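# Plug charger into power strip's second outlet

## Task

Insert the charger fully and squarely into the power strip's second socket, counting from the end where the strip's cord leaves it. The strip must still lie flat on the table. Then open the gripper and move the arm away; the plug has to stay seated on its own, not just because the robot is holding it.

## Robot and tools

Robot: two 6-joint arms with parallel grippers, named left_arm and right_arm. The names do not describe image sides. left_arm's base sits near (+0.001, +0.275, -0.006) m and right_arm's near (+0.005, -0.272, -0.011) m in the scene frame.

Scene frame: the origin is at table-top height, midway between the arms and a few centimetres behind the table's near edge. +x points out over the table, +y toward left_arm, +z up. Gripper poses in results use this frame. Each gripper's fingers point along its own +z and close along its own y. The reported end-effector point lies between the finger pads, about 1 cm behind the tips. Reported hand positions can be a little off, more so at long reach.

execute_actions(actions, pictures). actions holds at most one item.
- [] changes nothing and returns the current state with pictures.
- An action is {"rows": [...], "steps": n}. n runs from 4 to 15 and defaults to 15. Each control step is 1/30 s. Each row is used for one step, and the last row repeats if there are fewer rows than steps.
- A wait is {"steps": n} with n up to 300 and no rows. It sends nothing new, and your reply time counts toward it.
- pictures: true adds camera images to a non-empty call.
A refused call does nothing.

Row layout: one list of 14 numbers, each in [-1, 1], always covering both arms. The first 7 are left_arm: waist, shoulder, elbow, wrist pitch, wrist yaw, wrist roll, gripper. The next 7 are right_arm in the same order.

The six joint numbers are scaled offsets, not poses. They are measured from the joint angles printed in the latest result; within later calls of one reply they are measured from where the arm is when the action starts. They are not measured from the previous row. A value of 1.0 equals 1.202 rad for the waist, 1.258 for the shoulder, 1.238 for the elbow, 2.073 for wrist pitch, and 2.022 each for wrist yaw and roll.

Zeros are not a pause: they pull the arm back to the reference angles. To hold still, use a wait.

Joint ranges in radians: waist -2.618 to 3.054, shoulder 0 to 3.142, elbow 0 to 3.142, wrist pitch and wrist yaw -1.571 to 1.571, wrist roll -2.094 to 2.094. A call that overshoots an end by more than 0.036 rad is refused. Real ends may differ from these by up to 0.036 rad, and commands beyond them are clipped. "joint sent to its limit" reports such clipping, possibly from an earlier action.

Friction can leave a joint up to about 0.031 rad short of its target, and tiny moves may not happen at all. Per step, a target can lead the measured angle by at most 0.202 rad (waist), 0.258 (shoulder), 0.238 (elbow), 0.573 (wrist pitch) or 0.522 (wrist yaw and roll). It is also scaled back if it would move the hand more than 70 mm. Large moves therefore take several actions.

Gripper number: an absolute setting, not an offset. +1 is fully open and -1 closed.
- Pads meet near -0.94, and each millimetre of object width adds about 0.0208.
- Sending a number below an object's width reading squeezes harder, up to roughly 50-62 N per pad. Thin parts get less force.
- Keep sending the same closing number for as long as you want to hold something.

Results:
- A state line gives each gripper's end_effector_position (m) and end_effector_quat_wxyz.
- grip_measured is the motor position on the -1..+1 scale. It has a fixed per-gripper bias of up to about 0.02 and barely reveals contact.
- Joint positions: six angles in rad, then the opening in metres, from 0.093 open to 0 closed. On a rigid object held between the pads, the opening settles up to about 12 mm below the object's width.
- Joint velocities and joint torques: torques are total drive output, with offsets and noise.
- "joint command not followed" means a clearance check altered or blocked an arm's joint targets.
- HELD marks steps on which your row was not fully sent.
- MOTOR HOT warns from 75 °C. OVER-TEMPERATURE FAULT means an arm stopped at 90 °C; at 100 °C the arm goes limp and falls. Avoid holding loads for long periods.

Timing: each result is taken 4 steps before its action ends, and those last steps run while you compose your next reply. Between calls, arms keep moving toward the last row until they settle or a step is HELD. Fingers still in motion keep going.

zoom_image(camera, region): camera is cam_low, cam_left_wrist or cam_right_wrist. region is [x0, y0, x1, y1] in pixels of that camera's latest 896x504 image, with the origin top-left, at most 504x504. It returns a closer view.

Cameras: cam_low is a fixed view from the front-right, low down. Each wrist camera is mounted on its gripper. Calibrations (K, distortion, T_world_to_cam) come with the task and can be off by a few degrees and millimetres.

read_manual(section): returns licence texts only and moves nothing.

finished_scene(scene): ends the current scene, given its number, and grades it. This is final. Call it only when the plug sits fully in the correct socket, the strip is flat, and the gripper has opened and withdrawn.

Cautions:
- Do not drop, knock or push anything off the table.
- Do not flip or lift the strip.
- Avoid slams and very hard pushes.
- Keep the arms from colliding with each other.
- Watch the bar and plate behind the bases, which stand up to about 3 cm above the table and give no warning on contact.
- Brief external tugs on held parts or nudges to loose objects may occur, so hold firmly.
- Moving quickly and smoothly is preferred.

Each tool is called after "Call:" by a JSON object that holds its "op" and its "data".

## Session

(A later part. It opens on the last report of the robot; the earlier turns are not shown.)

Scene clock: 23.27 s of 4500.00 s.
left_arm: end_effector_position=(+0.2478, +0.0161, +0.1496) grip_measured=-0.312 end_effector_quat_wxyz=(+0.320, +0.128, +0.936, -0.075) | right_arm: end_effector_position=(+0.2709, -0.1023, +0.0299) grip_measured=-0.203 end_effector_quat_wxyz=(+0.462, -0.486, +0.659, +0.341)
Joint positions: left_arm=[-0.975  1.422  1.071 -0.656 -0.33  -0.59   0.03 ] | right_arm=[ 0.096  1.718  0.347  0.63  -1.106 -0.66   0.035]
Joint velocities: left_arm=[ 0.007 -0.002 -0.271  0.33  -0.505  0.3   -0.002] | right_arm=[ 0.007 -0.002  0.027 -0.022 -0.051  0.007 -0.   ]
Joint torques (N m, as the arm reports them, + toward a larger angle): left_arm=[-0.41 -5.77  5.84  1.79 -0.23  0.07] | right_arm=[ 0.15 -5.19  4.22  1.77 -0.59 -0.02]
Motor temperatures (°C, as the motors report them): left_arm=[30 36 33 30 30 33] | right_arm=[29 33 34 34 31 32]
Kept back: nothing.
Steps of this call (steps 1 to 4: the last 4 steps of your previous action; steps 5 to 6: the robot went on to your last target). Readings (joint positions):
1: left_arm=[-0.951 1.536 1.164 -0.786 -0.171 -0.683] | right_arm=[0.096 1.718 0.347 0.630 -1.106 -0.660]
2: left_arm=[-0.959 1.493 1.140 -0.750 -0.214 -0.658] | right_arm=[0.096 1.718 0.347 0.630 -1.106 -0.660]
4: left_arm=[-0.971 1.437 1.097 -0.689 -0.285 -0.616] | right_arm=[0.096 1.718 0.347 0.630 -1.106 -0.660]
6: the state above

Call:
{"op": "execute_actions", "data": {"actions": [{"rows": [
[-0.010,0,-0.025,0.08,-0.05,0.04,-0.45, 0,0,0,0,0,0,-0.3],
[-0.015,0,-0.03,0.15,-0.065,0.055,-0.45, 0,0,0,0,0,0,-0.3],
[-0.022,0.005,-0.04,0.23,-0.08,0.075,-0.45, 0,0,0,0,0,0,-0.3],
[-0.029,0.015,-0.06,0.31,-0.10,0.095,-0.45, 0,0,0,0,0,0,-0.3],
[-0.036,0.03,-0.09,0.39,-0.12,0.115,-0.45, 0,0,0,0,0,0,-0.3],
[-0.043,0.05,-0.125,0.47,-0.14,0.135,-0.45, 0,0,0,0,0,0,-0.3],
[-0.050,0.075,-0.16,0.55,-0.16,0.155,-0.45, 0,0,0,0,0,0,-0.3],
[-0.057,0.10,-0.20,0.63,-0.18,0.175,-0.45, 0,0,0,0,0,0,-0.3],
[-0.064,0.128,-0.24,0.71,-0.195,0.195,-0.45, 0,0,0,0,0,0,-0.3],
[-0.070,0.156,-0.28,0.794,-0.207,0.216,-0.45, 0,0,0,0,0,0,-0.3],
[-0.075,0.184,-0.315,0.794,-0.207,0.216,-0.45, 0,0,0,0,0,0,-0.3],
[-0.079,0.21,-0.35,0.794,-0.207,0.216,-0.45, 0,0,0,0,0,0,-0.3],
[-0.082,0.233,-0.38,0.794,-0.207,0.216,-0.45, 0,0,0,0,0,0,-0.3],
[-0.082,0.253,-0.405,0.794,-0.207,0.216,-0.45, 0,0,0,0,0,0,-0.3],
[-0.082,0.268,-0.424,0.794,-0.207,0.216,-0.45, 0,0,0,0,0,0,-0.3]
], "steps": 15}]}}

Call:
{"op": "execute_actions", "data": {"actions": [{"steps": 22}], "pictures": true}}

Scene clock: 24.00 s of 4500.00 s.
left_arm: end_effector_position=(+0.3053, -0.0403, +0.1742) grip_measured=-0.312 end_effector_quat_wxyz=(+0.589, +0.126, +0.790, -0.113) | right_arm: end_effector_position=(+0.2709, -0.1023, +0.0299) grip_measured=-0.203 end_effector_quat_wxyz=(+0.462, -0.486, +0.659, +0.341)
Joint positions: left_arm=[-1.046  1.56   0.799  0.372 -0.634 -0.283  0.03 ] | right_arm=[ 0.096  1.718  0.347  0.63  -1.106 -0.66   0.035]
Joint velocities: left_arm=[-0.212  1.16  -1.429  3.304 -0.637  0.828  0.001] | right_arm=[ 0.007 -0.002  0.002 -0.051  0.037 -0.022 -0.   ]
Joint torques (N m, as the arm reports them, + toward a larger angle): left_arm=[-0.39 -5.08  5.49  1.64 -0.22  0.03] | right_arm=[ 0.13 -5.22  4.22  1.77 -0.6  -0.03]
Motor temperatures (°C, as the motors report them): left_arm=[30 36 33 30 30 33] | right_arm=[29 33 34 34 31 32]
Steps of this call (steps 1 to 11: the robot went on to your last target; steps 12 to 22: the first 11 steps of this action). Readings (joint positions):
12: left_arm=[-0.975 1.422 1.048 -0.602 -0.399 -0.542] | right_arm=[0.096 1.718 0.347 0.630 -1.106 -0.660]
13: left_arm=[-0.976 1.422 1.046 -0.575 -0.407 -0.533] | right_arm=[0.096 1.718 0.347 0.630 -1.106 -0.660]
15: left_arm=[-0.985 1.423 1.031 -0.439 -0.438 -0.497] | right_arm=[0.096 1.718 0.347 0.630 -1.106 -0.660]
19: left_arm=[-1.020 1.464 0.933 0.016 -0.547 -0.383] | right_arm=[0.096 1.718 0.347 0.630 -1.106 -0.660]
22: the state above

Scene clock: 24.73 s of 4500.00 s.
left_arm: end_effector_position=(+0.2991, -0.0197, +0.1150) grip_measured=-0.312 end_effector_quat_wxyz=(+0.642, +0.120, +0.753, -0.086) | right_arm: end_effector_position=(+0.2709, -0.1023, +0.0299) grip_measured=-0.203 end_effector_quat_wxyz=(+0.462, -0.486, +0.659, +0.341)
Joint positions: left_arm=[-1.068  1.767  0.553  0.955 -0.734 -0.162  0.03 ] | right_arm=[ 0.096  1.718  0.347  0.63  -1.106 -0.661  0.035]
Joint velocities: left_arm=[ 0.002  0.012 -0.012  0.007 -0.11  -0.007 -0.   ] | right_arm=[ 0.017 -0.027 -0.002 -0.007 -0.066  0.022 -0.   ]
Joint torques (N m, as the arm reports them, + toward a larger angle): left_arm=[-0.28 -8.02  5.52  2.42 -0.15  0.02] | right_arm=[ 0.12 -5.22  4.24  1.78 -0.6  -0.03]
Motor temperatures (°C, as the motors report them): left_arm=[30 36 33 31 30 33] | right_arm=[29 34 34 35 31 32]
Kept back: nothing.
Steps of this call (steps 1 to 4: the last 4 steps of your previous action; steps 5 to 22: the robot went on to your last target). Readings (joint positions):
1: left_arm=[-1.053 1.603 0.748 0.482 -0.654 -0.258] | right_arm=[0.096 1.718 0.347 0.630 -1.106 -0.660]
2: left_arm=[-1.058 1.646 0.700 0.578 -0.668 -0.239] | right_arm=[0.096 1.718 0.347 0.630 -1.106 -0.660]
4: left_arm=[-1.066 1.721 0.614 0.708 -0.688 -0.211] | right_arm=[0.096 1.718 0.347 0.630 -1.106 -0.660]
8: left_arm=[-1.068 1.767 0.553 0.834 -0.717 -0.182] | right_arm=[0.096 1.718 0.347 0.630 -1.106 -0.661]
22: the state above
camera_calibration (this result's frames):
cam_left_wrist: T_world_to_cam=[[-0.296041, -0.954928, -0.0217434, 0.0670794], [-0.536393, 0.185039, -0.823434, 0.298251], [0.790343, -0.232107, -0.566996, -0.0902993], [0, 0, 0, 1]] pos_world=[0.251206, -0.0120911, 0.195849]
cam_right_wrist: T_world_to_cam=[[0.957311, -0.288869, -0.0104901, -0.288935], [-0.211206, -0.674237, -0.70767, 0.0476878], [0.197351, 0.679676, -0.706465, 0.117013], [0, 0, 0, 1]] pos_world=[0.26358, -0.130842, 0.113382]

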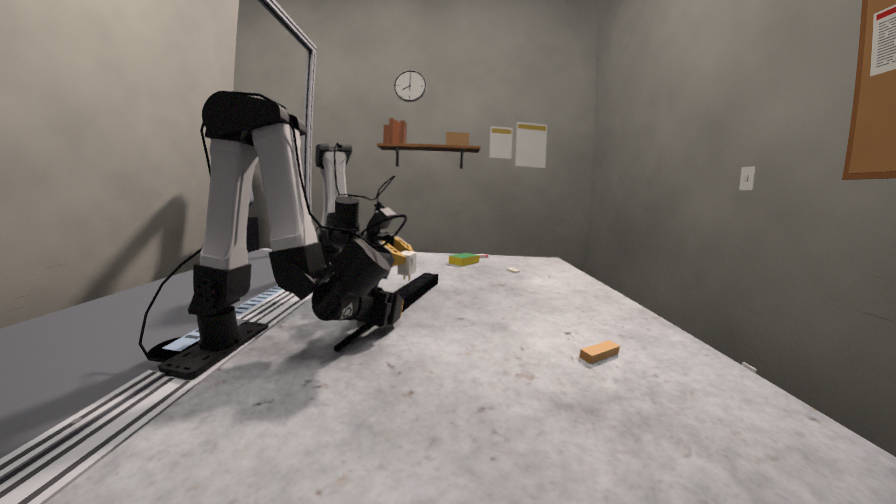

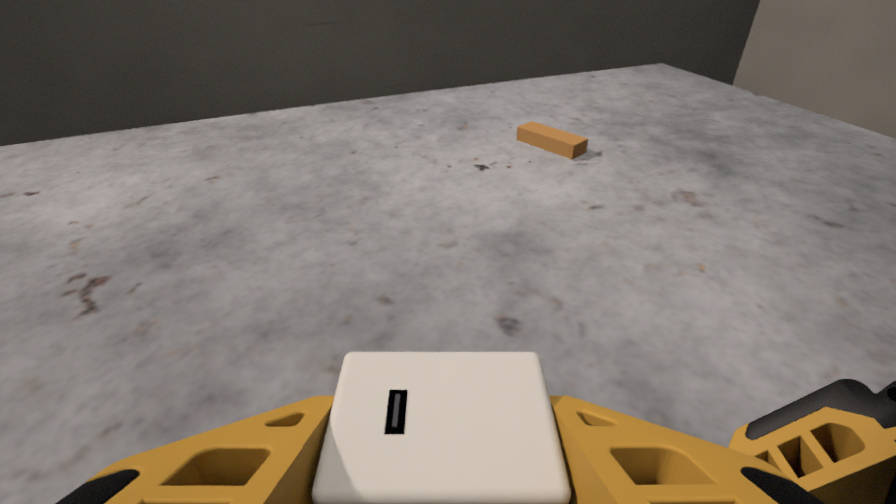

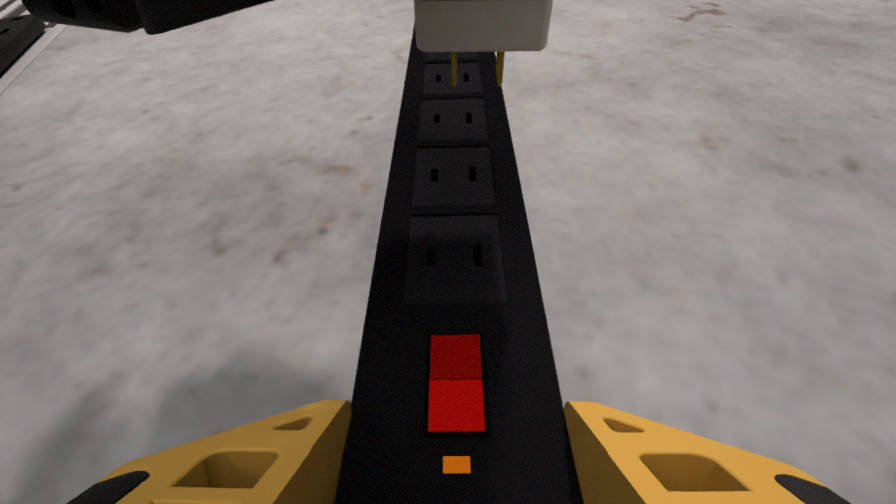

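Call:
{"op": "zoom_image", "data": {"camera": "cam_right_wrist", "region": [380, 0, 580, 200]}}

Region (380, 0, 580, 200) of cam_right_wrist's 896x504 image, scaled by 2.520, with more detail than that image has.

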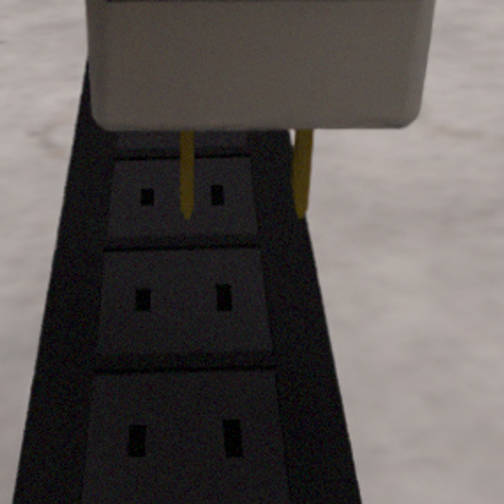

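Call:
{"op": "execute_actions", "data": {"actions": [{"rows": [
[-0.006,0,0,0.022,-0.008,-0.005,-0.45, 0,0,0,0,0,0,-0.3],
[-0.009,0,-0.005,0.030,-0.010,-0.008,-0.45, 0,0,0,0,0,0,-0.3],
[-0.012,0.005,-0.010,0.038,-0.012,-0.011,-0.45, 0,0,0,0,0,0,-0.3],
[-0.014,0.012,-0.014,0.046,-0.014,-0.014,-0.45, 0,0,0,0,0,0,-0.3],
[-0.016,0.020,-0.017,0.054,-0.016,-0.017,-0.45, 0,0,0,0,0,0,-0.3],
[-0.018,0.028,-0.020,0.062,-0.018,-0.021,-0.45, 0,0,0,0,0,0,-0.3],
[-0.020,0.036,-0.023,0.069,-0.018,-0.021,-0.45, 0,0,0,0,0,0,-0.3],
[-0.022,0.044,-0.026,0.076,-0.018,-0.021,-0.45, 0,0,0,0,0,0,-0.3],
[-0.024,0.052,-0.029,0.076,-0.018,-0.021,-0.45, 0,0,0,0,0,0,-0.3],
[-0.025,0.060,-0.032,0.076,-0.018,-0.021,-0.45, 0,0,0,0,0,0,-0.3],
[-0.026,0.067,-0.034,0.076,-0.018,-0.021,-0.45, 0,0,0,0,0,0,-0.3],
[-0.026,0.074,-0.036,0.076,-0.018,-0.021,-0.45, 0,0,0,0,0,0,-0.3],
[-0.026,0.079,-0.038,0.076,-0.018,-0.021,-0.45, 0,0,0,0,0,0,-0.3],
[-0.026,0.083,-0.040,0.076,-0.018,-0.021,-0.45, 0,0,0,0,0,0,-0.3],
[-0.026,0.086,-0.040,0.076,-0.018,-0.021,-0.45, 0,0,0,0,0,0,-0.3]
], "steps": 15}]}}

Call:
{"op": "execute_actions", "data": {"actions": [{"steps": 16}], "pictures": true}}

Scene clock: 26.87 s of 4500.00 s.
left_arm: end_effector_position=(+0.2951, -0.0244, +0.1128) grip_measured=-0.312 end_effector_quat_wxyz=(+0.652, +0.100, +0.744, -0.109) | right_arm: end_effector_position=(+0.2709, -0.1023, +0.0299) grip_measured=-0.203 end_effector_quat_wxyz=(+0.462, -0.486, +0.659, +0.341)
Joint positions: left_arm=[-1.088  1.818  0.542  1.064 -0.753 -0.19   0.03 ] | right_arm=[ 0.096  1.718  0.347  0.63  -1.106 -0.661  0.035]
Joint velocities: left_arm=[-0.051  0.295 -0.134  0.154 -0.022  0.007 -0.   ] | right_arm=[-0.012  0.017  0.002 -0.037  0.022  0.037 -0.   ]
Joint torques (N m, as the arm reports them, + toward a larger angle): left_arm=[-0.48 -6.31  3.68  2.26 -0.14 -0.1 ] | right_arm=[ 0.12 -5.24  4.23  1.78 -0.6  -0.02]
Motor temperatures (°C, as the motors report them): left_arm=[30 36 33 31 30 33] | right_arm=[29 34 34 35 31 32]
Steps of this call (steps 1 to 30: the robot went on to your last target; steps 31 to 53: nothing new was sent; steps 54 to 64: the first 11 steps of this action). Readings (joint positions):
54: left_arm=[-1.068 1.767 0.553 0.959 -0.735 -0.162] | right_arm=[0.096 1.718 0.347 0.630 -1.106 -0.661]
55: left_arm=[-1.068 1.767 0.553 0.962 -0.736 -0.163] | right_arm=[0.096 1.718 0.347 0.630 -1.106 -0.661]
57: left_arm=[-1.070 1.767 0.553 0.976 -0.741 -0.168] | right_arm=[0.096 1.718 0.347 0.630 -1.106 -0.661]
61: left_arm=[-1.081 1.788 0.553 1.032 -0.751 -0.184] | right_arm=[0.096 1.718 0.347 0.630 -1.106 -0.661]
64: the state above

Scene clock: 27.40 s of 4500.00 s.
left_arm: end_effector_position=(+0.2924, -0.0194, +0.0896) grip_measured=-0.312 end_effector_quat_wxyz=(+0.639, +0.112, +0.755, -0.093) | right_arm: end_effector_position=(+0.2709, -0.1023, +0.0299) grip_measured=-0.203 end_effector_quat_wxyz=(+0.462, -0.486, +0.659, +0.341)
Joint positions: left_arm=[-1.091  1.868  0.52   1.08  -0.757 -0.196  0.03 ] | right_arm=[ 0.096  1.718  0.347  0.63  -1.106 -0.661  0.035]
Joint velocities: left_arm=[ 0.012 -0.007  0.002  0.007  0.007 -0.095  0.   ] | right_arm=[-0.002 -0.002 -0.037 -0.066 -0.007 -0.022 -0.   ]
Joint torques (N m, as the arm reports them, + toward a larger angle): left_arm=[-0.48 -7.19  3.88  2.5  -0.17 -0.08] | right_arm=[ 0.12 -5.21  4.23  1.78 -0.6  -0.03]
Motor temperatures (°C, as the motors report them): left_arm=[30 36 33 31 30 33] | right_arm=[29 34 34 35 31 32]
Kept back: nothing.
Steps of this call (steps 1 to 4: the last 4 steps of your previous action; steps 5 to 16: the robot went on to your last target). Readings (joint positions):
1: left_arm=[-1.090 1.829 0.537 1.069 -0.754 -0.191] | right_arm=[0.096 1.718 0.347 0.630 -1.106 -0.661]
2: left_arm=[-1.091 1.839 0.532 1.071 -0.754 -0.192] | right_arm=[0.096 1.718 0.347 0.630 -1.106 -0.661]
4: left_arm=[-1.091 1.857 0.524 1.071 -0.755 -0.194] | right_arm=[0.096 1.718 0.347 0.630 -1.106 -0.661]
8: left_arm=[-1.091 1.868 0.520 1.072 -0.756 -0.195] | right_arm=[0.096 1.718 0.347 0.630 -1.106 -0.661]
16: the state above
camera_calibration (this result's frames):
cam_left_wrist: T_world_to_cam=[[-0.291234, -0.956652, 0.0000561102, 0.0614243], [-0.545267, 0.165948, -0.821672, 0.275771], [0.786045, -0.239329, -0.56996, -0.0979654], [0, 0, 0, 1]] pos_world=[0.245263, -0.0104478, 0.170753]
cam_right_wrist: T_world_to_cam=[[0.957311, -0.288869, -0.0104901, -0.288935], [-0.211206, -0.674237, -0.70767, 0.0476878], [0.197351, 0.679676, -0.706465, 0.117013], [0, 0, 0, 1]] pos_world=[0.26358, -0.130842, 0.113382]

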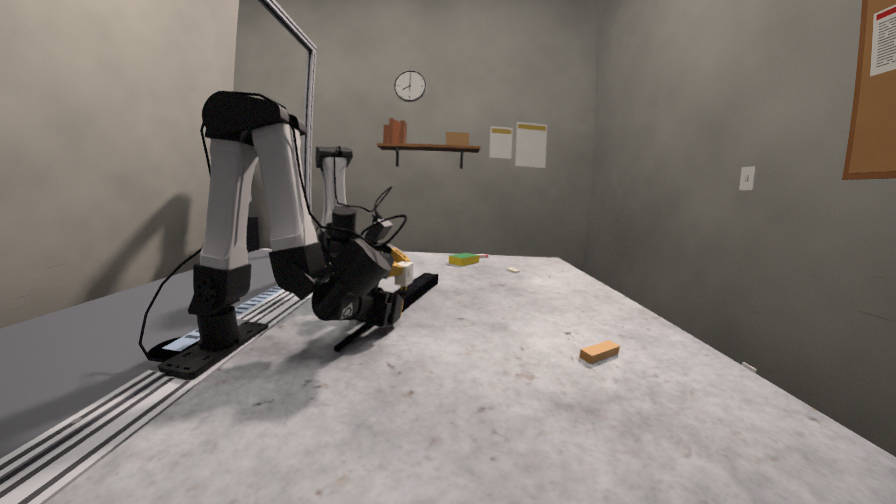

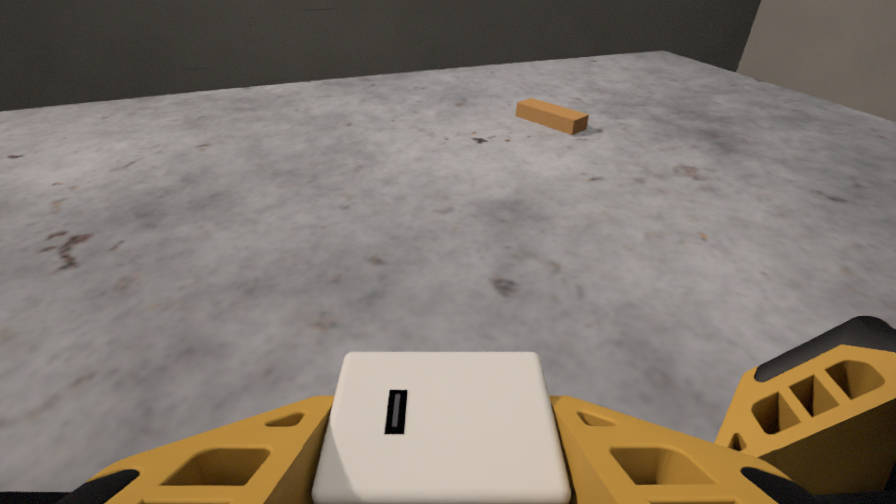

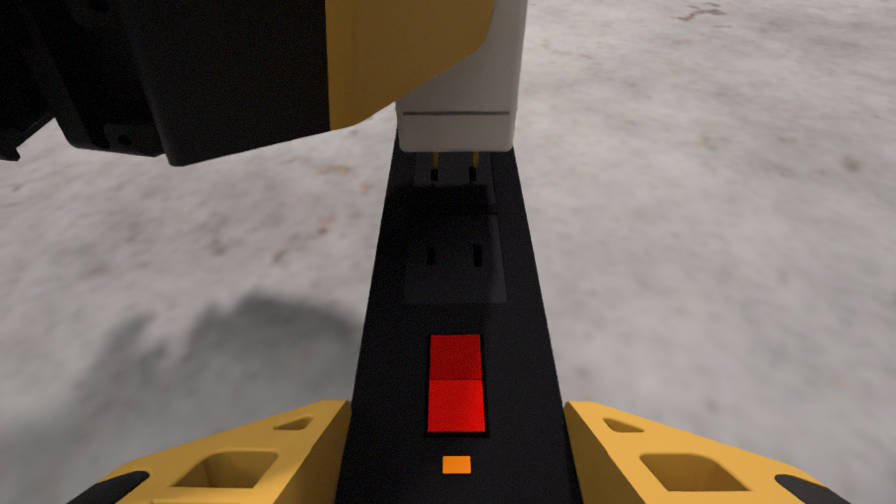

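Friction offsets landed almost exactly on target. I'll zoom in to check the alignment.

Call:
{"op": "zoom_image", "data": {"camera": "cam_right_wrist", "region": [395, 110, 515, 210]}}

Region (395, 110, 515, 210) of cam_right_wrist's 896x504 image, scaled by 4.200, with more detail than that image has.

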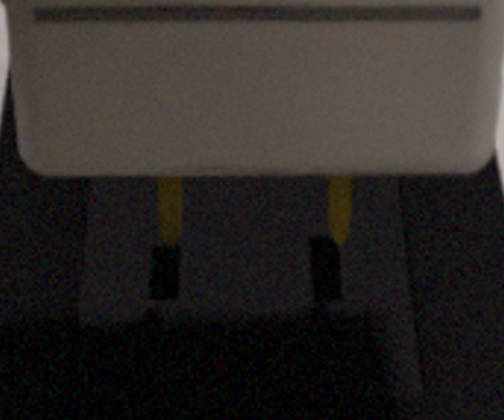

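Call:
{"op": "execute_actions", "data": {"actions": [{"rows": [
[-0.0069,0.0057,-0.0133,0.018,-0.0066,-0.0042,-0.45, 0,0,0,0,0,0,-0.3],
[-0.0069,0.0057,-0.0133,0.021,-0.0075,-0.0042,-0.45, 0,0,0,0,0,0,-0.3],
[-0.0069,0.007,-0.014,0.024,-0.0084,-0.0042,-0.45, 0,0,0,0,0,0,-0.3],
[-0.0069,0.0085,-0.0145,0.027,-0.0093,-0.0042,-0.45, 0,0,0,0,0,0,-0.3],
[-0.0069,0.010,-0.015,0.027,-0.0093,-0.0042,-0.45, 0,0,0,0,0,0,-0.3],
[-0.0069,0.0115,-0.0155,0.027,-0.0093,-0.0042,-0.45, 0,0,0,0,0,0,-0.3],
[-0.0069,0.013,-0.016,0.027,-0.0093,-0.0042,-0.45, 0,0,0,0,0,0,-0.3],
[-0.0069,0.0145,-0.0165,0.027,-0.0093,-0.0042,-0.45, 0,0,0,0,0,0,-0.3],
[-0.0069,0.016,-0.017,0.027,-0.0093,-0.0042,-0.45, 0,0,0,0,0,0,-0.3],
[-0.0069,0.0175,-0.0175,0.027,-0.0093,-0.0042,-0.45, 0,0,0,0,0,0,-0.3],
[-0.0069,0.0186,-0.018,0.027,-0.0093,-0.0042,-0.45, 0,0,0,0,0,0,-0.3],
[-0.0069,0.0196,-0.0182,0.027,-0.0093,-0.0042,-0.45, 0,0,0,0,0,0,-0.3]
], "steps": 15}]}}

Call:
{"op": "execute_actions", "data": {"actions": [{"steps": 12}], "pictures": true}}

Call:
{"op": "zoom_image", "data": {"camera": "cam_right_wrist", "region": [395, 110, 515, 210]}}

Scene clock: 30.50 s of 4500.00 s.
left_arm: end_effector_position=(+0.2931, -0.0196, +0.0931) grip_measured=-0.312 end_effector_quat_wxyz=(+0.645, +0.105, +0.751, -0.098) | right_arm: end_effector_position=(+0.2709, -0.1023, +0.0299) grip_measured=-0.203 end_effector_quat_wxyz=(+0.462, -0.486, +0.659, +0.341)
Joint positions: left_arm=[-1.091  1.872  0.52   1.105 -0.762 -0.196  0.03 ] | right_arm=[ 0.096  1.718  0.347  0.63  -1.106 -0.661  0.035]
Joint velocities: left_arm=[ 0.007  0.051 -0.002  0.081 -0.095  0.007 -0.   ] | right_arm=[-0.007 -0.002 -0.012 -0.066  0.037  0.022  0.   ]
Joint torques (N m, as the arm reports them, + toward a larger angle): left_arm=[-0.46 -6.47  3.12  2.38 -0.15 -0.13] | right_arm=[ 0.12 -5.22  4.22  1.77 -0.59 -0.03]
Motor temperatures (°C, as the motors report them): left_arm=[30 36 33 32 30 33] | right_arm=[29 34 34 35 31 32]
Steps of this call (steps 1 to 15: the robot went on to your last target; steps 16 to 82: nothing new was sent; steps 83 to 93: the first 11 steps of this action). Readings (joint positions):
83: left_arm=[-1.091 1.868 0.520 1.081 -0.757 -0.196] | right_arm=[0.096 1.718 0.347 0.630 -1.106 -0.661]
84: left_arm=[-1.091 1.868 0.520 1.083 -0.757 -0.196] | right_arm=[0.096 1.718 0.347 0.630 -1.106 -0.661]
86: left_arm=[-1.091 1.868 0.520 1.088 -0.758 -0.196] | right_arm=[0.096 1.718 0.347 0.630 -1.106 -0.661]
90: left_arm=[-1.091 1.868 0.520 1.098 -0.761 -0.196] | right_arm=[0.096 1.718 0.347 0.630 -1.106 -0.661]
93: the state above

Scene clock: 30.90 s of 4500.00 s.
left_arm: end_effector_position=(+0.2931, -0.0194, +0.0892) grip_measured=-0.312 end_effector_quat_wxyz=(+0.643, +0.107, +0.753, -0.094) | right_arm: end_effector_position=(+0.2709, -0.1023, +0.0299) grip_measured=-0.203 end_effector_quat_wxyz=(+0.462, -0.486, +0.659, +0.341)
Joint positions: left_arm=[-1.091  1.883  0.52   1.105 -0.762 -0.196  0.03 ] | right_arm=[ 0.096  1.718  0.347  0.63  -1.106 -0.661  0.035]
Joint velocities: left_arm=[-0.037 -0.007  0.002 -0.051 -0.022 -0.095 -0.   ] | right_arm=[-0.007 -0.022  0.002 -0.051  0.022 -0.022 -0.   ]
Joint torques (N m, as the arm reports them, + toward a larger angle): left_arm=[-0.4  -6.87  3.14  2.41 -0.18 -0.12] | right_arm=[ 0.16 -5.22  4.21  1.78 -0.6  -0.03]
Motor temperatures (°C, as the motors report them): left_arm=[30 36 33 32 30 33] | right_arm=[29 34 34 35 31 32]
Kept back: nothing.
Steps of this call (steps 1 to 4: the last 4 steps of your previous action; steps 5 to 12: the robot went on to your last target). Readings (joint positions):
1: left_arm=[-1.091 1.875 0.520 1.105 -0.762 -0.196] | right_arm=[0.096 1.718 0.347 0.630 -1.106 -0.661]
2: left_arm=[-1.091 1.878 0.520 1.105 -0.762 -0.196] | right_arm=[0.096 1.718 0.347 0.630 -1.106 -0.661]
4: left_arm=[-1.091 1.882 0.520 1.105 -0.762 -0.196] | right_arm=[0.096 1.718 0.347 0.630 -1.106 -0.661]
8: left_arm=[-1.091 1.883 0.520 1.105 -0.762 -0.196] | right_arm=[0.096 1.718 0.347 0.630 -1.106 -0.661]
12: the state above
camera_calibration (this result's frames):
cam_left_wrist: T_world_to_cam=[[-0.286612, -0.95802, 0.00721136, 0.0596361], [-0.540487, 0.155474, -0.826862, 0.274762], [0.791029, -0.240886, -0.562358, -0.100909], [0, 0, 0, 1]] pos_world=[0.245419, -0.00989313, 0.170013]
cam_right_wrist: T_world_to_cam=[[0.957311, -0.288869, -0.0104901, -0.288935], [-0.211206, -0.674237, -0.70767, 0.0476878], [0.197351, 0.679676, -0.706465, 0.117013], [0, 0, 0, 1]] pos_world=[0.26358, -0.130842, 0.113382]

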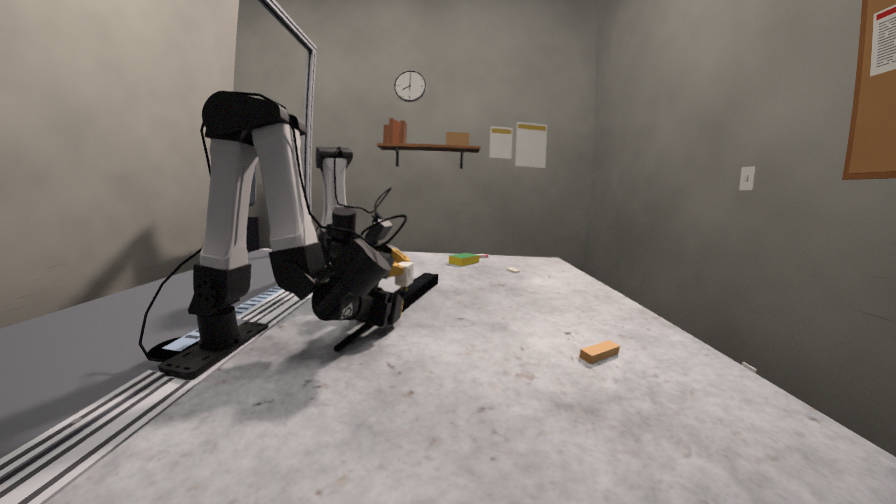

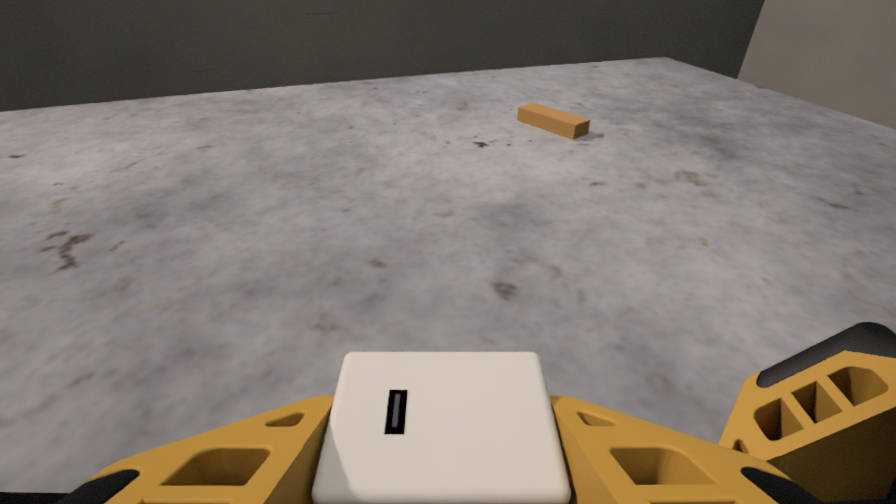

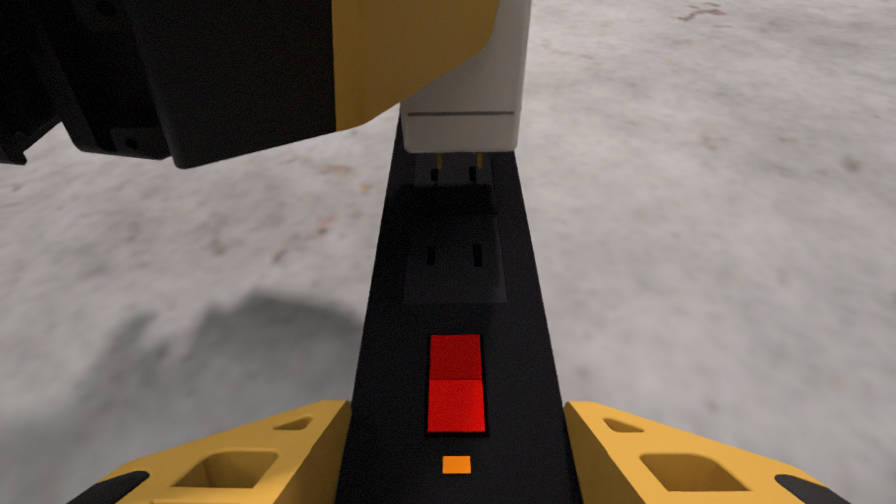

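Region (395, 110, 515, 210) of cam_right_wrist's 896x504 image, scaled by 4.200, with more detail than that image has.

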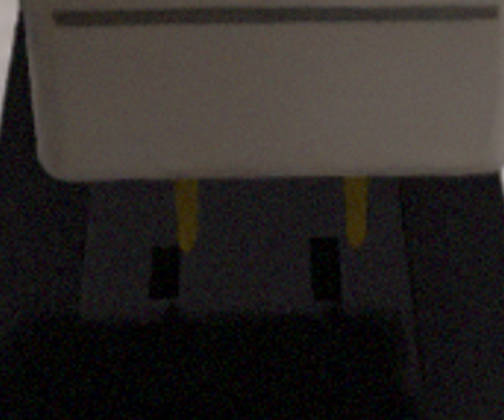

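Call:
{"op": "execute_actions", "data": {"actions": [{"rows": [
[-0.0069,0.0077,-0.020,0.015,-0.0068,-0.0042,-0.45, 0,0,0,0,0,0,-0.3],
[-0.0069,0.0077,-0.023,0.015,-0.0068,-0.0042,-0.45, 0,0,0,0,0,0,-0.3],
[-0.0069,0.0077,-0.026,0.015,-0.0068,-0.0042,-0.45, 0,0,0,0,0,0,-0.3],
[-0.0069,0.0077,-0.026,0.015,-0.0068,-0.0042,-0.45, 0,0,0,0,0,0,-0.3],
[-0.0069,0.0077,-0.021,0.015,-0.0068,-0.0042,-0.45, 0,0,0,0,0,0,-0.3]
], "steps": 12}]}}

Call:
{"op": "execute_actions", "data": {"actions": [{"steps": 6}], "pictures": true}}

Call:
{"op": "zoom_image", "data": {"camera": "cam_right_wrist", "region": [395, 110, 515, 210]}}

Scene clock: 31.83 s of 4500.00 s.
left_arm: end_effector_position=(+0.2921, -0.0172, +0.0873) grip_measured=-0.312 end_effector_quat_wxyz=(+0.641, +0.108, +0.754, -0.093) | right_arm: end_effector_position=(+0.2709, -0.1023, +0.0299) grip_measured=-0.203 end_effector_quat_wxyz=(+0.462, -0.486, +0.659, +0.341)
Joint positions: left_arm=[-1.091  1.883  0.511  1.109 -0.763 -0.196  0.03 ] | right_arm=[ 0.096  1.718  0.347  0.63  -1.106 -0.661  0.035]
Joint velocities: left_arm=[-0.002  0.007 -0.007  0.095 -0.022 -0.051  0.   ] | right_arm=[-0.007 -0.012 -0.017  0.051 -0.051  0.007  0.   ]
Joint torques (N m, as the arm reports them, + toward a larger angle): left_arm=[-0.57 -7.03  3.77  2.41 -0.17 -0.12] | right_arm=[ 0.15 -5.22  4.21  1.77 -0.6  -0.02]
Motor temperatures (°C, as the motors report them): left_arm=[30 36 33 33 30 33] | right_arm=[29 34 34 35 31 32]
Steps of this call (steps 1 to 20: the robot went on to your last target; steps 21 to 28: the first 8 steps of this action). Readings (joint positions):
21: left_arm=[-1.091 1.883 0.520 1.105 -0.762 -0.196] | right_arm=[0.096 1.718 0.347 0.630 -1.106 -0.661]
22: left_arm=[-1.091 1.883 0.520 1.105 -0.762 -0.196] | right_arm=[0.096 1.718 0.347 0.630 -1.106 -0.661]
24: left_arm=[-1.091 1.883 0.515 1.108 -0.762 -0.196] | right_arm=[0.096 1.718 0.347 0.630 -1.106 -0.661]
28: the state above

Scene clock: 32.03 s of 4500.00 s.
left_arm: end_effector_position=(+0.2921, -0.0172, +0.0873) grip_measured=-0.312 end_effector_quat_wxyz=(+0.641, +0.108, +0.754, -0.093) | right_arm: end_effector_position=(+0.2709, -0.1023, +0.0299) grip_measured=-0.203 end_effector_quat_wxyz=(+0.462, -0.486, +0.659, +0.341)
Joint positions: left_arm=[-1.091  1.883  0.511  1.109 -0.763 -0.196  0.03 ] | right_arm=[ 0.096  1.718  0.347  0.63  -1.106 -0.661  0.035]
Joint velocities: left_arm=[ 0.017  0.007  0.012 -0.022 -0.007  0.007  0.001] | right_arm=[-0.007 -0.012 -0.012 -0.066 -0.051  0.022  0.   ]
Joint torques (N m, as the arm reports them, + toward a larger angle): left_arm=[-0.41 -6.88  3.6   2.37 -0.17 -0.12] | right_arm=[ 0.14 -5.19  4.27  1.77 -0.6  -0.02]
Motor temperatures (°C, as the motors report them): left_arm=[30 36 33 33 30 33] | right_arm=[29 34 34 35 31 32]
Kept back: nothing.
Steps of this call (steps 1 to 4: the last 4 steps of your previous action; steps 5 to 6: the robot went on to your last target). Readings (joint positions):
1: left_arm=[-1.091 1.883 0.511 1.109 -0.763 -0.196] | right_arm=[0.096 1.718 0.347 0.630 -1.106 -0.661]
2: left_arm=[-1.091 1.883 0.511 1.109 -0.763 -0.196] | right_arm=[0.096 1.718 0.347 0.630 -1.106 -0.661]
4: left_arm=[-1.091 1.883 0.511 1.109 -0.763 -0.196] | right_arm=[0.096 1.718 0.347 0.630 -1.106 -0.661]
6: the state above
camera_calibration (this result's frames):
cam_left_wrist: T_world_to_cam=[[-0.28569, -0.958315, 0.00372318, 0.0614192], [-0.542705, 0.158585, -0.824816, 0.272796], [0.789843, -0.237662, -0.565388, -0.100051], [0, 0, 0, 1]] pos_world=[0.244619, -0.00818068, 0.16821]
cam_right_wrist: T_world_to_cam=[[0.957311, -0.288869, -0.0104901, -0.288935], [-0.211206, -0.674237, -0.70767, 0.0476878], [0.197351, 0.679676, -0.706465, 0.117013], [0, 0, 0, 1]] pos_world=[0.26358, -0.130842, 0.113382]

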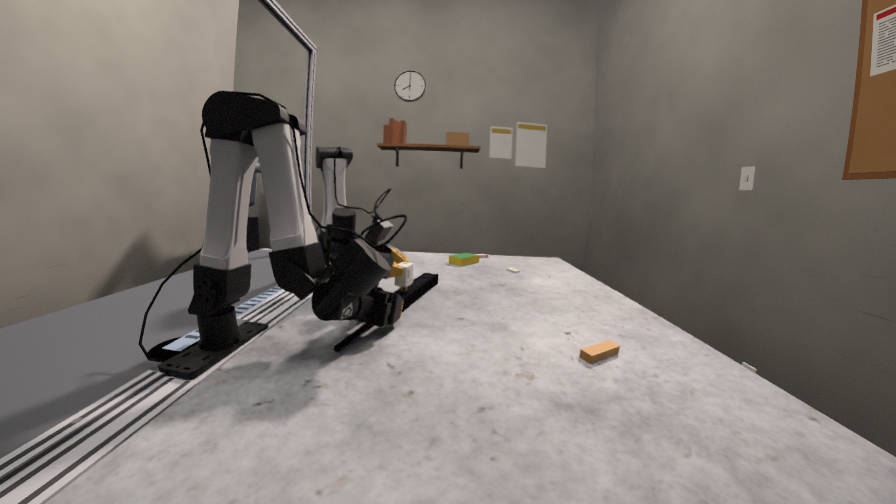

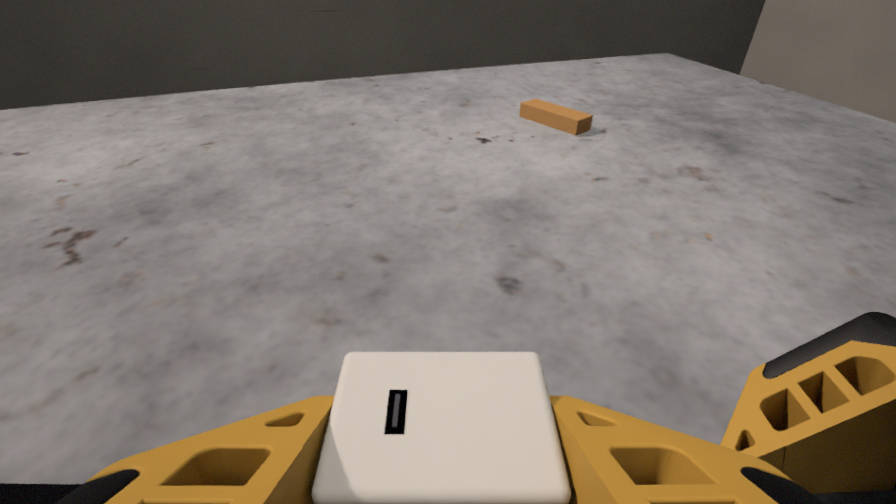

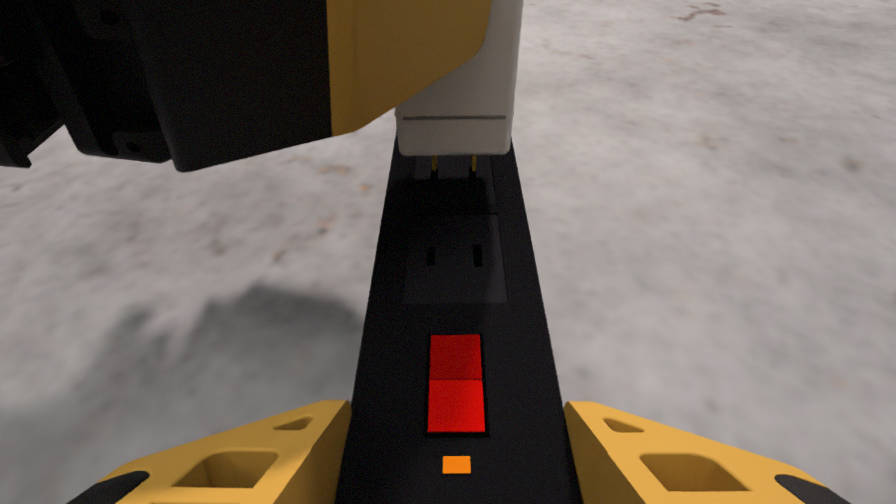

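Region (395, 110, 515, 210) of cam_right_wrist's 896x504 image, scaled by 4.200, with more detail than that image has.

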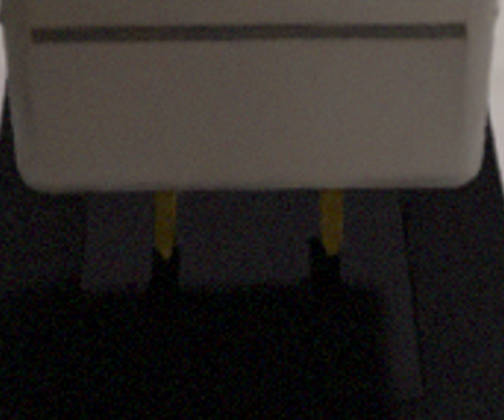

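Call:
{"op": "execute_actions", "data": {"actions": [{"rows": [
[-0.005,0.0077,-0.012,0.0147,-0.005,-0.003,-0.45, 0,0,0,0,0,0,-0.3],
[-0.005,0.0077,-0.012,0.0158,-0.005,-0.003,-0.45, 0,0,0,0,0,0,-0.3],
[-0.005,0.0084,-0.012,0.0170,-0.005,-0.003,-0.45, 0,0,0,0,0,0,-0.3],
[-0.005,0.0109,-0.012,0.0181,-0.005,-0.003,-0.45, 0,0,0,0,0,0,-0.3],
[-0.005,0.0133,-0.012,0.0193,-0.005,-0.003,-0.45, 0,0,0,0,0,0,-0.3],
[-0.005,0.0158,-0.012,0.0205,-0.005,-0.003,-0.45, 0,0,0,0,0,0,-0.3],
[-0.005,0.0183,-0.012,0.0216,-0.005,-0.003,-0.45, 0,0,0,0,0,0,-0.3],
[-0.005,0.0207,-0.012,0.0228,-0.005,-0.003,-0.45, 0,0,0,0,0,0,-0.3],
[-0.005,0.0232,-0.012,0.0239,-0.005,-0.003,-0.45, 0,0,0,0,0,0,-0.3],
[-0.005,0.0257,-0.012,0.0251,-0.005,-0.003,-0.45, 0,0,0,0,0,0,-0.3],
[-0.005,0.0281,-0.012,0.0262,-0.005,-0.003,-0.45, 0,0,0,0,0,0,-0.3],
[-0.005,0.0306,-0.012,0.0274,-0.005,-0.003,-0.45, 0,0,0,0,0,0,-0.3],
[-0.005,0.0331,-0.012,0.0280,-0.005,-0.003,-0.45, 0,0,0,0,0,0,-0.3],
[-0.005,0.0355,-0.012,0.0280,-0.005,-0.003,-0.45, 0,0,0,0,0,0,-0.3],
[-0.005,0.0380,-0.012,0.0280,-0.005,-0.003,-0.45, 0,0,0,0,0,0,-0.3]
], "steps": 15}]}}

Call:
{"op": "execute_actions", "data": {"actions": [{"steps": 10}], "pictures": true}}

Call:
{"op": "zoom_image", "data": {"camera": "cam_right_wrist", "region": [395, 110, 515, 210]}}

Scene clock: 34.13 s of 4500.00 s.
left_arm: end_effector_position=(+0.2924, -0.0175, +0.0842) grip_measured=-0.312 end_effector_quat_wxyz=(+0.641, +0.108, +0.754, -0.093) | right_arm: end_effector_position=(+0.2709, -0.1023, +0.0299) grip_measured=-0.203 end_effector_quat_wxyz=(+0.462, -0.486, +0.659, +0.341)
Joint positions: left_arm=[-1.091  1.899  0.511  1.125 -0.763 -0.196  0.03 ] | right_arm=[ 0.096  1.718  0.347  0.63  -1.106 -0.661  0.035]
Joint velocities: left_arm=[-0.012  0.134 -0.012  0.051 -0.066 -0.037 -0.   ] | right_arm=[-0.002  0.007  0.017 -0.007  0.066  0.066 -0.   ]
Joint torques (N m, as the arm reports them, + toward a larger angle): left_arm=[-0.36 -6.86  3.78  2.48 -0.16 -0.1 ] | right_arm=[ 0.12 -5.24  4.25  1.78 -0.6  -0.03]
Motor temperatures (°C, as the motors report them): left_arm=[30 36 33 33 30 33] | right_arm=[29 34 34 35 31 32]
Steps of this call (steps 1 to 15: the robot went on to your last target; steps 16 to 52: nothing new was sent; steps 53 to 63: the first 11 steps of this action). Readings (joint positions):
53: left_arm=[-1.091 1.883 0.511 1.109 -0.763 -0.196] | right_arm=[0.096 1.718 0.347 0.630 -1.106 -0.661]
54: left_arm=[-1.091 1.883 0.511 1.109 -0.763 -0.196] | right_arm=[0.096 1.718 0.347 0.630 -1.106 -0.661]
56: left_arm=[-1.091 1.883 0.511 1.110 -0.763 -0.196] | right_arm=[0.096 1.718 0.347 0.630 -1.106 -0.661]
60: left_arm=[-1.091 1.887 0.511 1.119 -0.763 -0.196] | right_arm=[0.096 1.718 0.347 0.630 -1.106 -0.661]
63: the state above

Scene clock: 34.47 s of 4500.00 s.
left_arm: end_effector_position=(+0.2925, -0.0173, +0.0783) grip_measured=-0.312 end_effector_quat_wxyz=(+0.639, +0.111, +0.756, -0.089) | right_arm: end_effector_position=(+0.2709, -0.1023, +0.0299) grip_measured=-0.203 end_effector_quat_wxyz=(+0.462, -0.486, +0.659, +0.341)
Joint positions: left_arm=[-1.091  1.919  0.511  1.134 -0.763 -0.196  0.03 ] | right_arm=[ 0.096  1.718  0.347  0.63  -1.106 -0.661  0.035]
Joint velocities: left_arm=[ 0.002  0.002 -0.007 -0.007 -0.037 -0.022 -0.001] | right_arm=[-0.007  0.012 -0.002  0.007 -0.007 -0.022  0.   ]
Joint torques (N m, as the arm reports them, + toward a larger angle): left_arm=[-0.28 -6.94  3.59  2.37 -0.18 -0.11] | right_arm=[ 0.15 -5.2   4.26  1.78 -0.6  -0.02]
Motor temperatures (°C, as the motors report them): left_arm=[30 36 33 33 30 33] | right_arm=[29 34 34 35 31 32]
Kept back: nothing.
Steps of this call (steps 1 to 4: the last 4 steps of your previous action; steps 5 to 10: the robot went on to your last target). Readings (joint positions):
1: left_arm=[-1.091 1.903 0.511 1.127 -0.763 -0.196] | right_arm=[0.096 1.718 0.347 0.630 -1.106 -0.661]
2: left_arm=[-1.091 1.907 0.511 1.129 -0.763 -0.196] | right_arm=[0.096 1.718 0.347 0.630 -1.106 -0.661]
4: left_arm=[-1.091 1.913 0.511 1.131 -0.763 -0.196] | right_arm=[0.096 1.718 0.347 0.630 -1.106 -0.661]
8: left_arm=[-1.091 1.919 0.511 1.134 -0.763 -0.196] | right_arm=[0.096 1.718 0.347 0.630 -1.106 -0.661]
10: the state above
camera_calibration (this result's frames):
cam_left_wrist: T_world_to_cam=[[-0.285396, -0.958401, -0.00404106, 0.0619752], [-0.547139, 0.166388, -0.820338, 0.266661], [0.786885, -0.23191, -0.571865, -0.103954], [0, 0, 0, 1]] pos_world=[0.245388, -0.0090801, 0.159555]
cam_right_wrist: T_world_to_cam=[[0.957311, -0.288869, -0.0104901, -0.288935], [-0.211206, -0.674237, -0.70767, 0.0476878], [0.197351, 0.679676, -0.706465, 0.117013], [0, 0, 0, 1]] pos_world=[0.26358, -0.130842, 0.113382]

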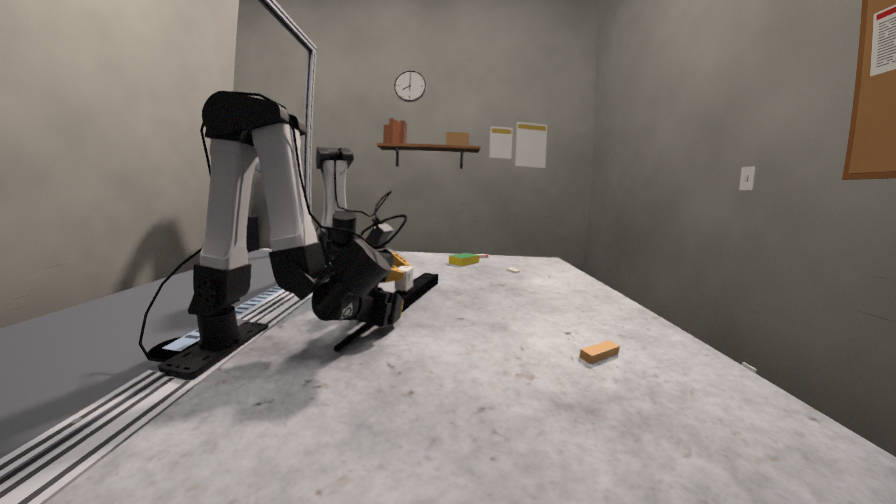

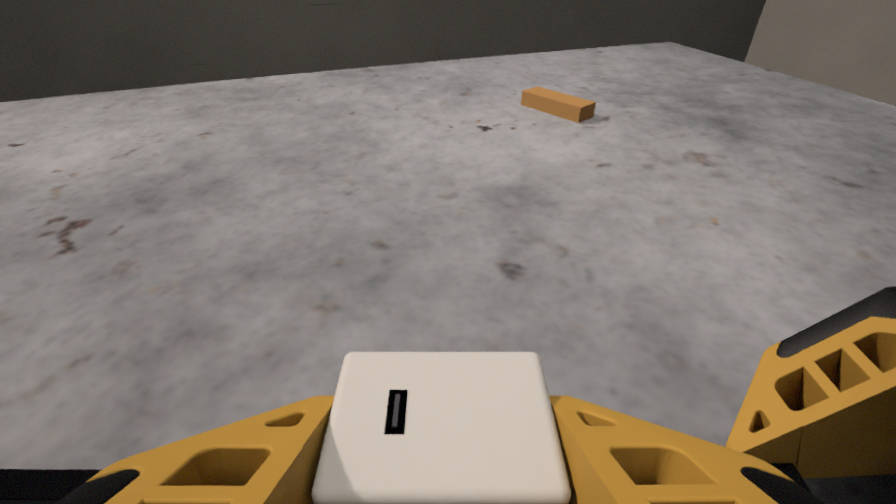

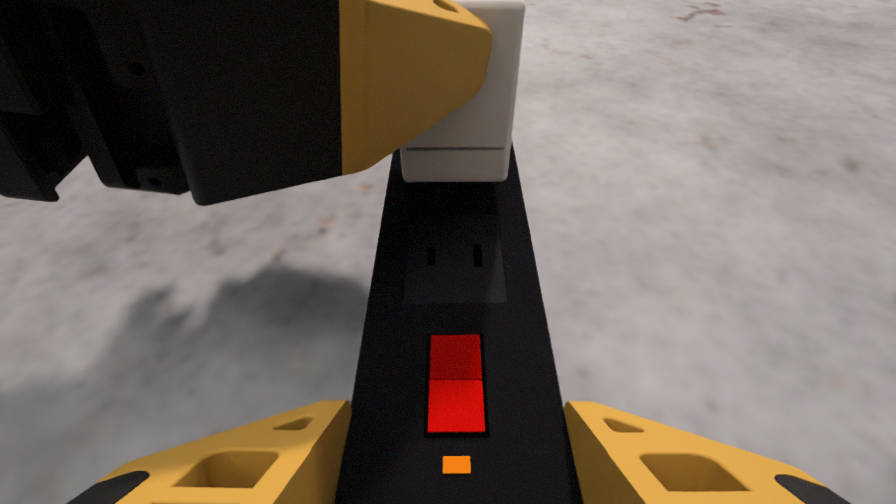

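Region (395, 110, 515, 210) of cam_right_wrist's 896x504 image, scaled by 4.200, with more detail than that image has.

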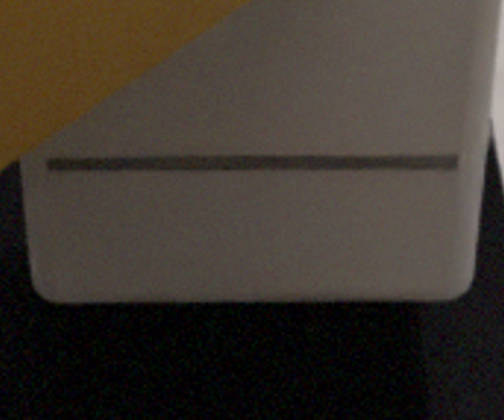

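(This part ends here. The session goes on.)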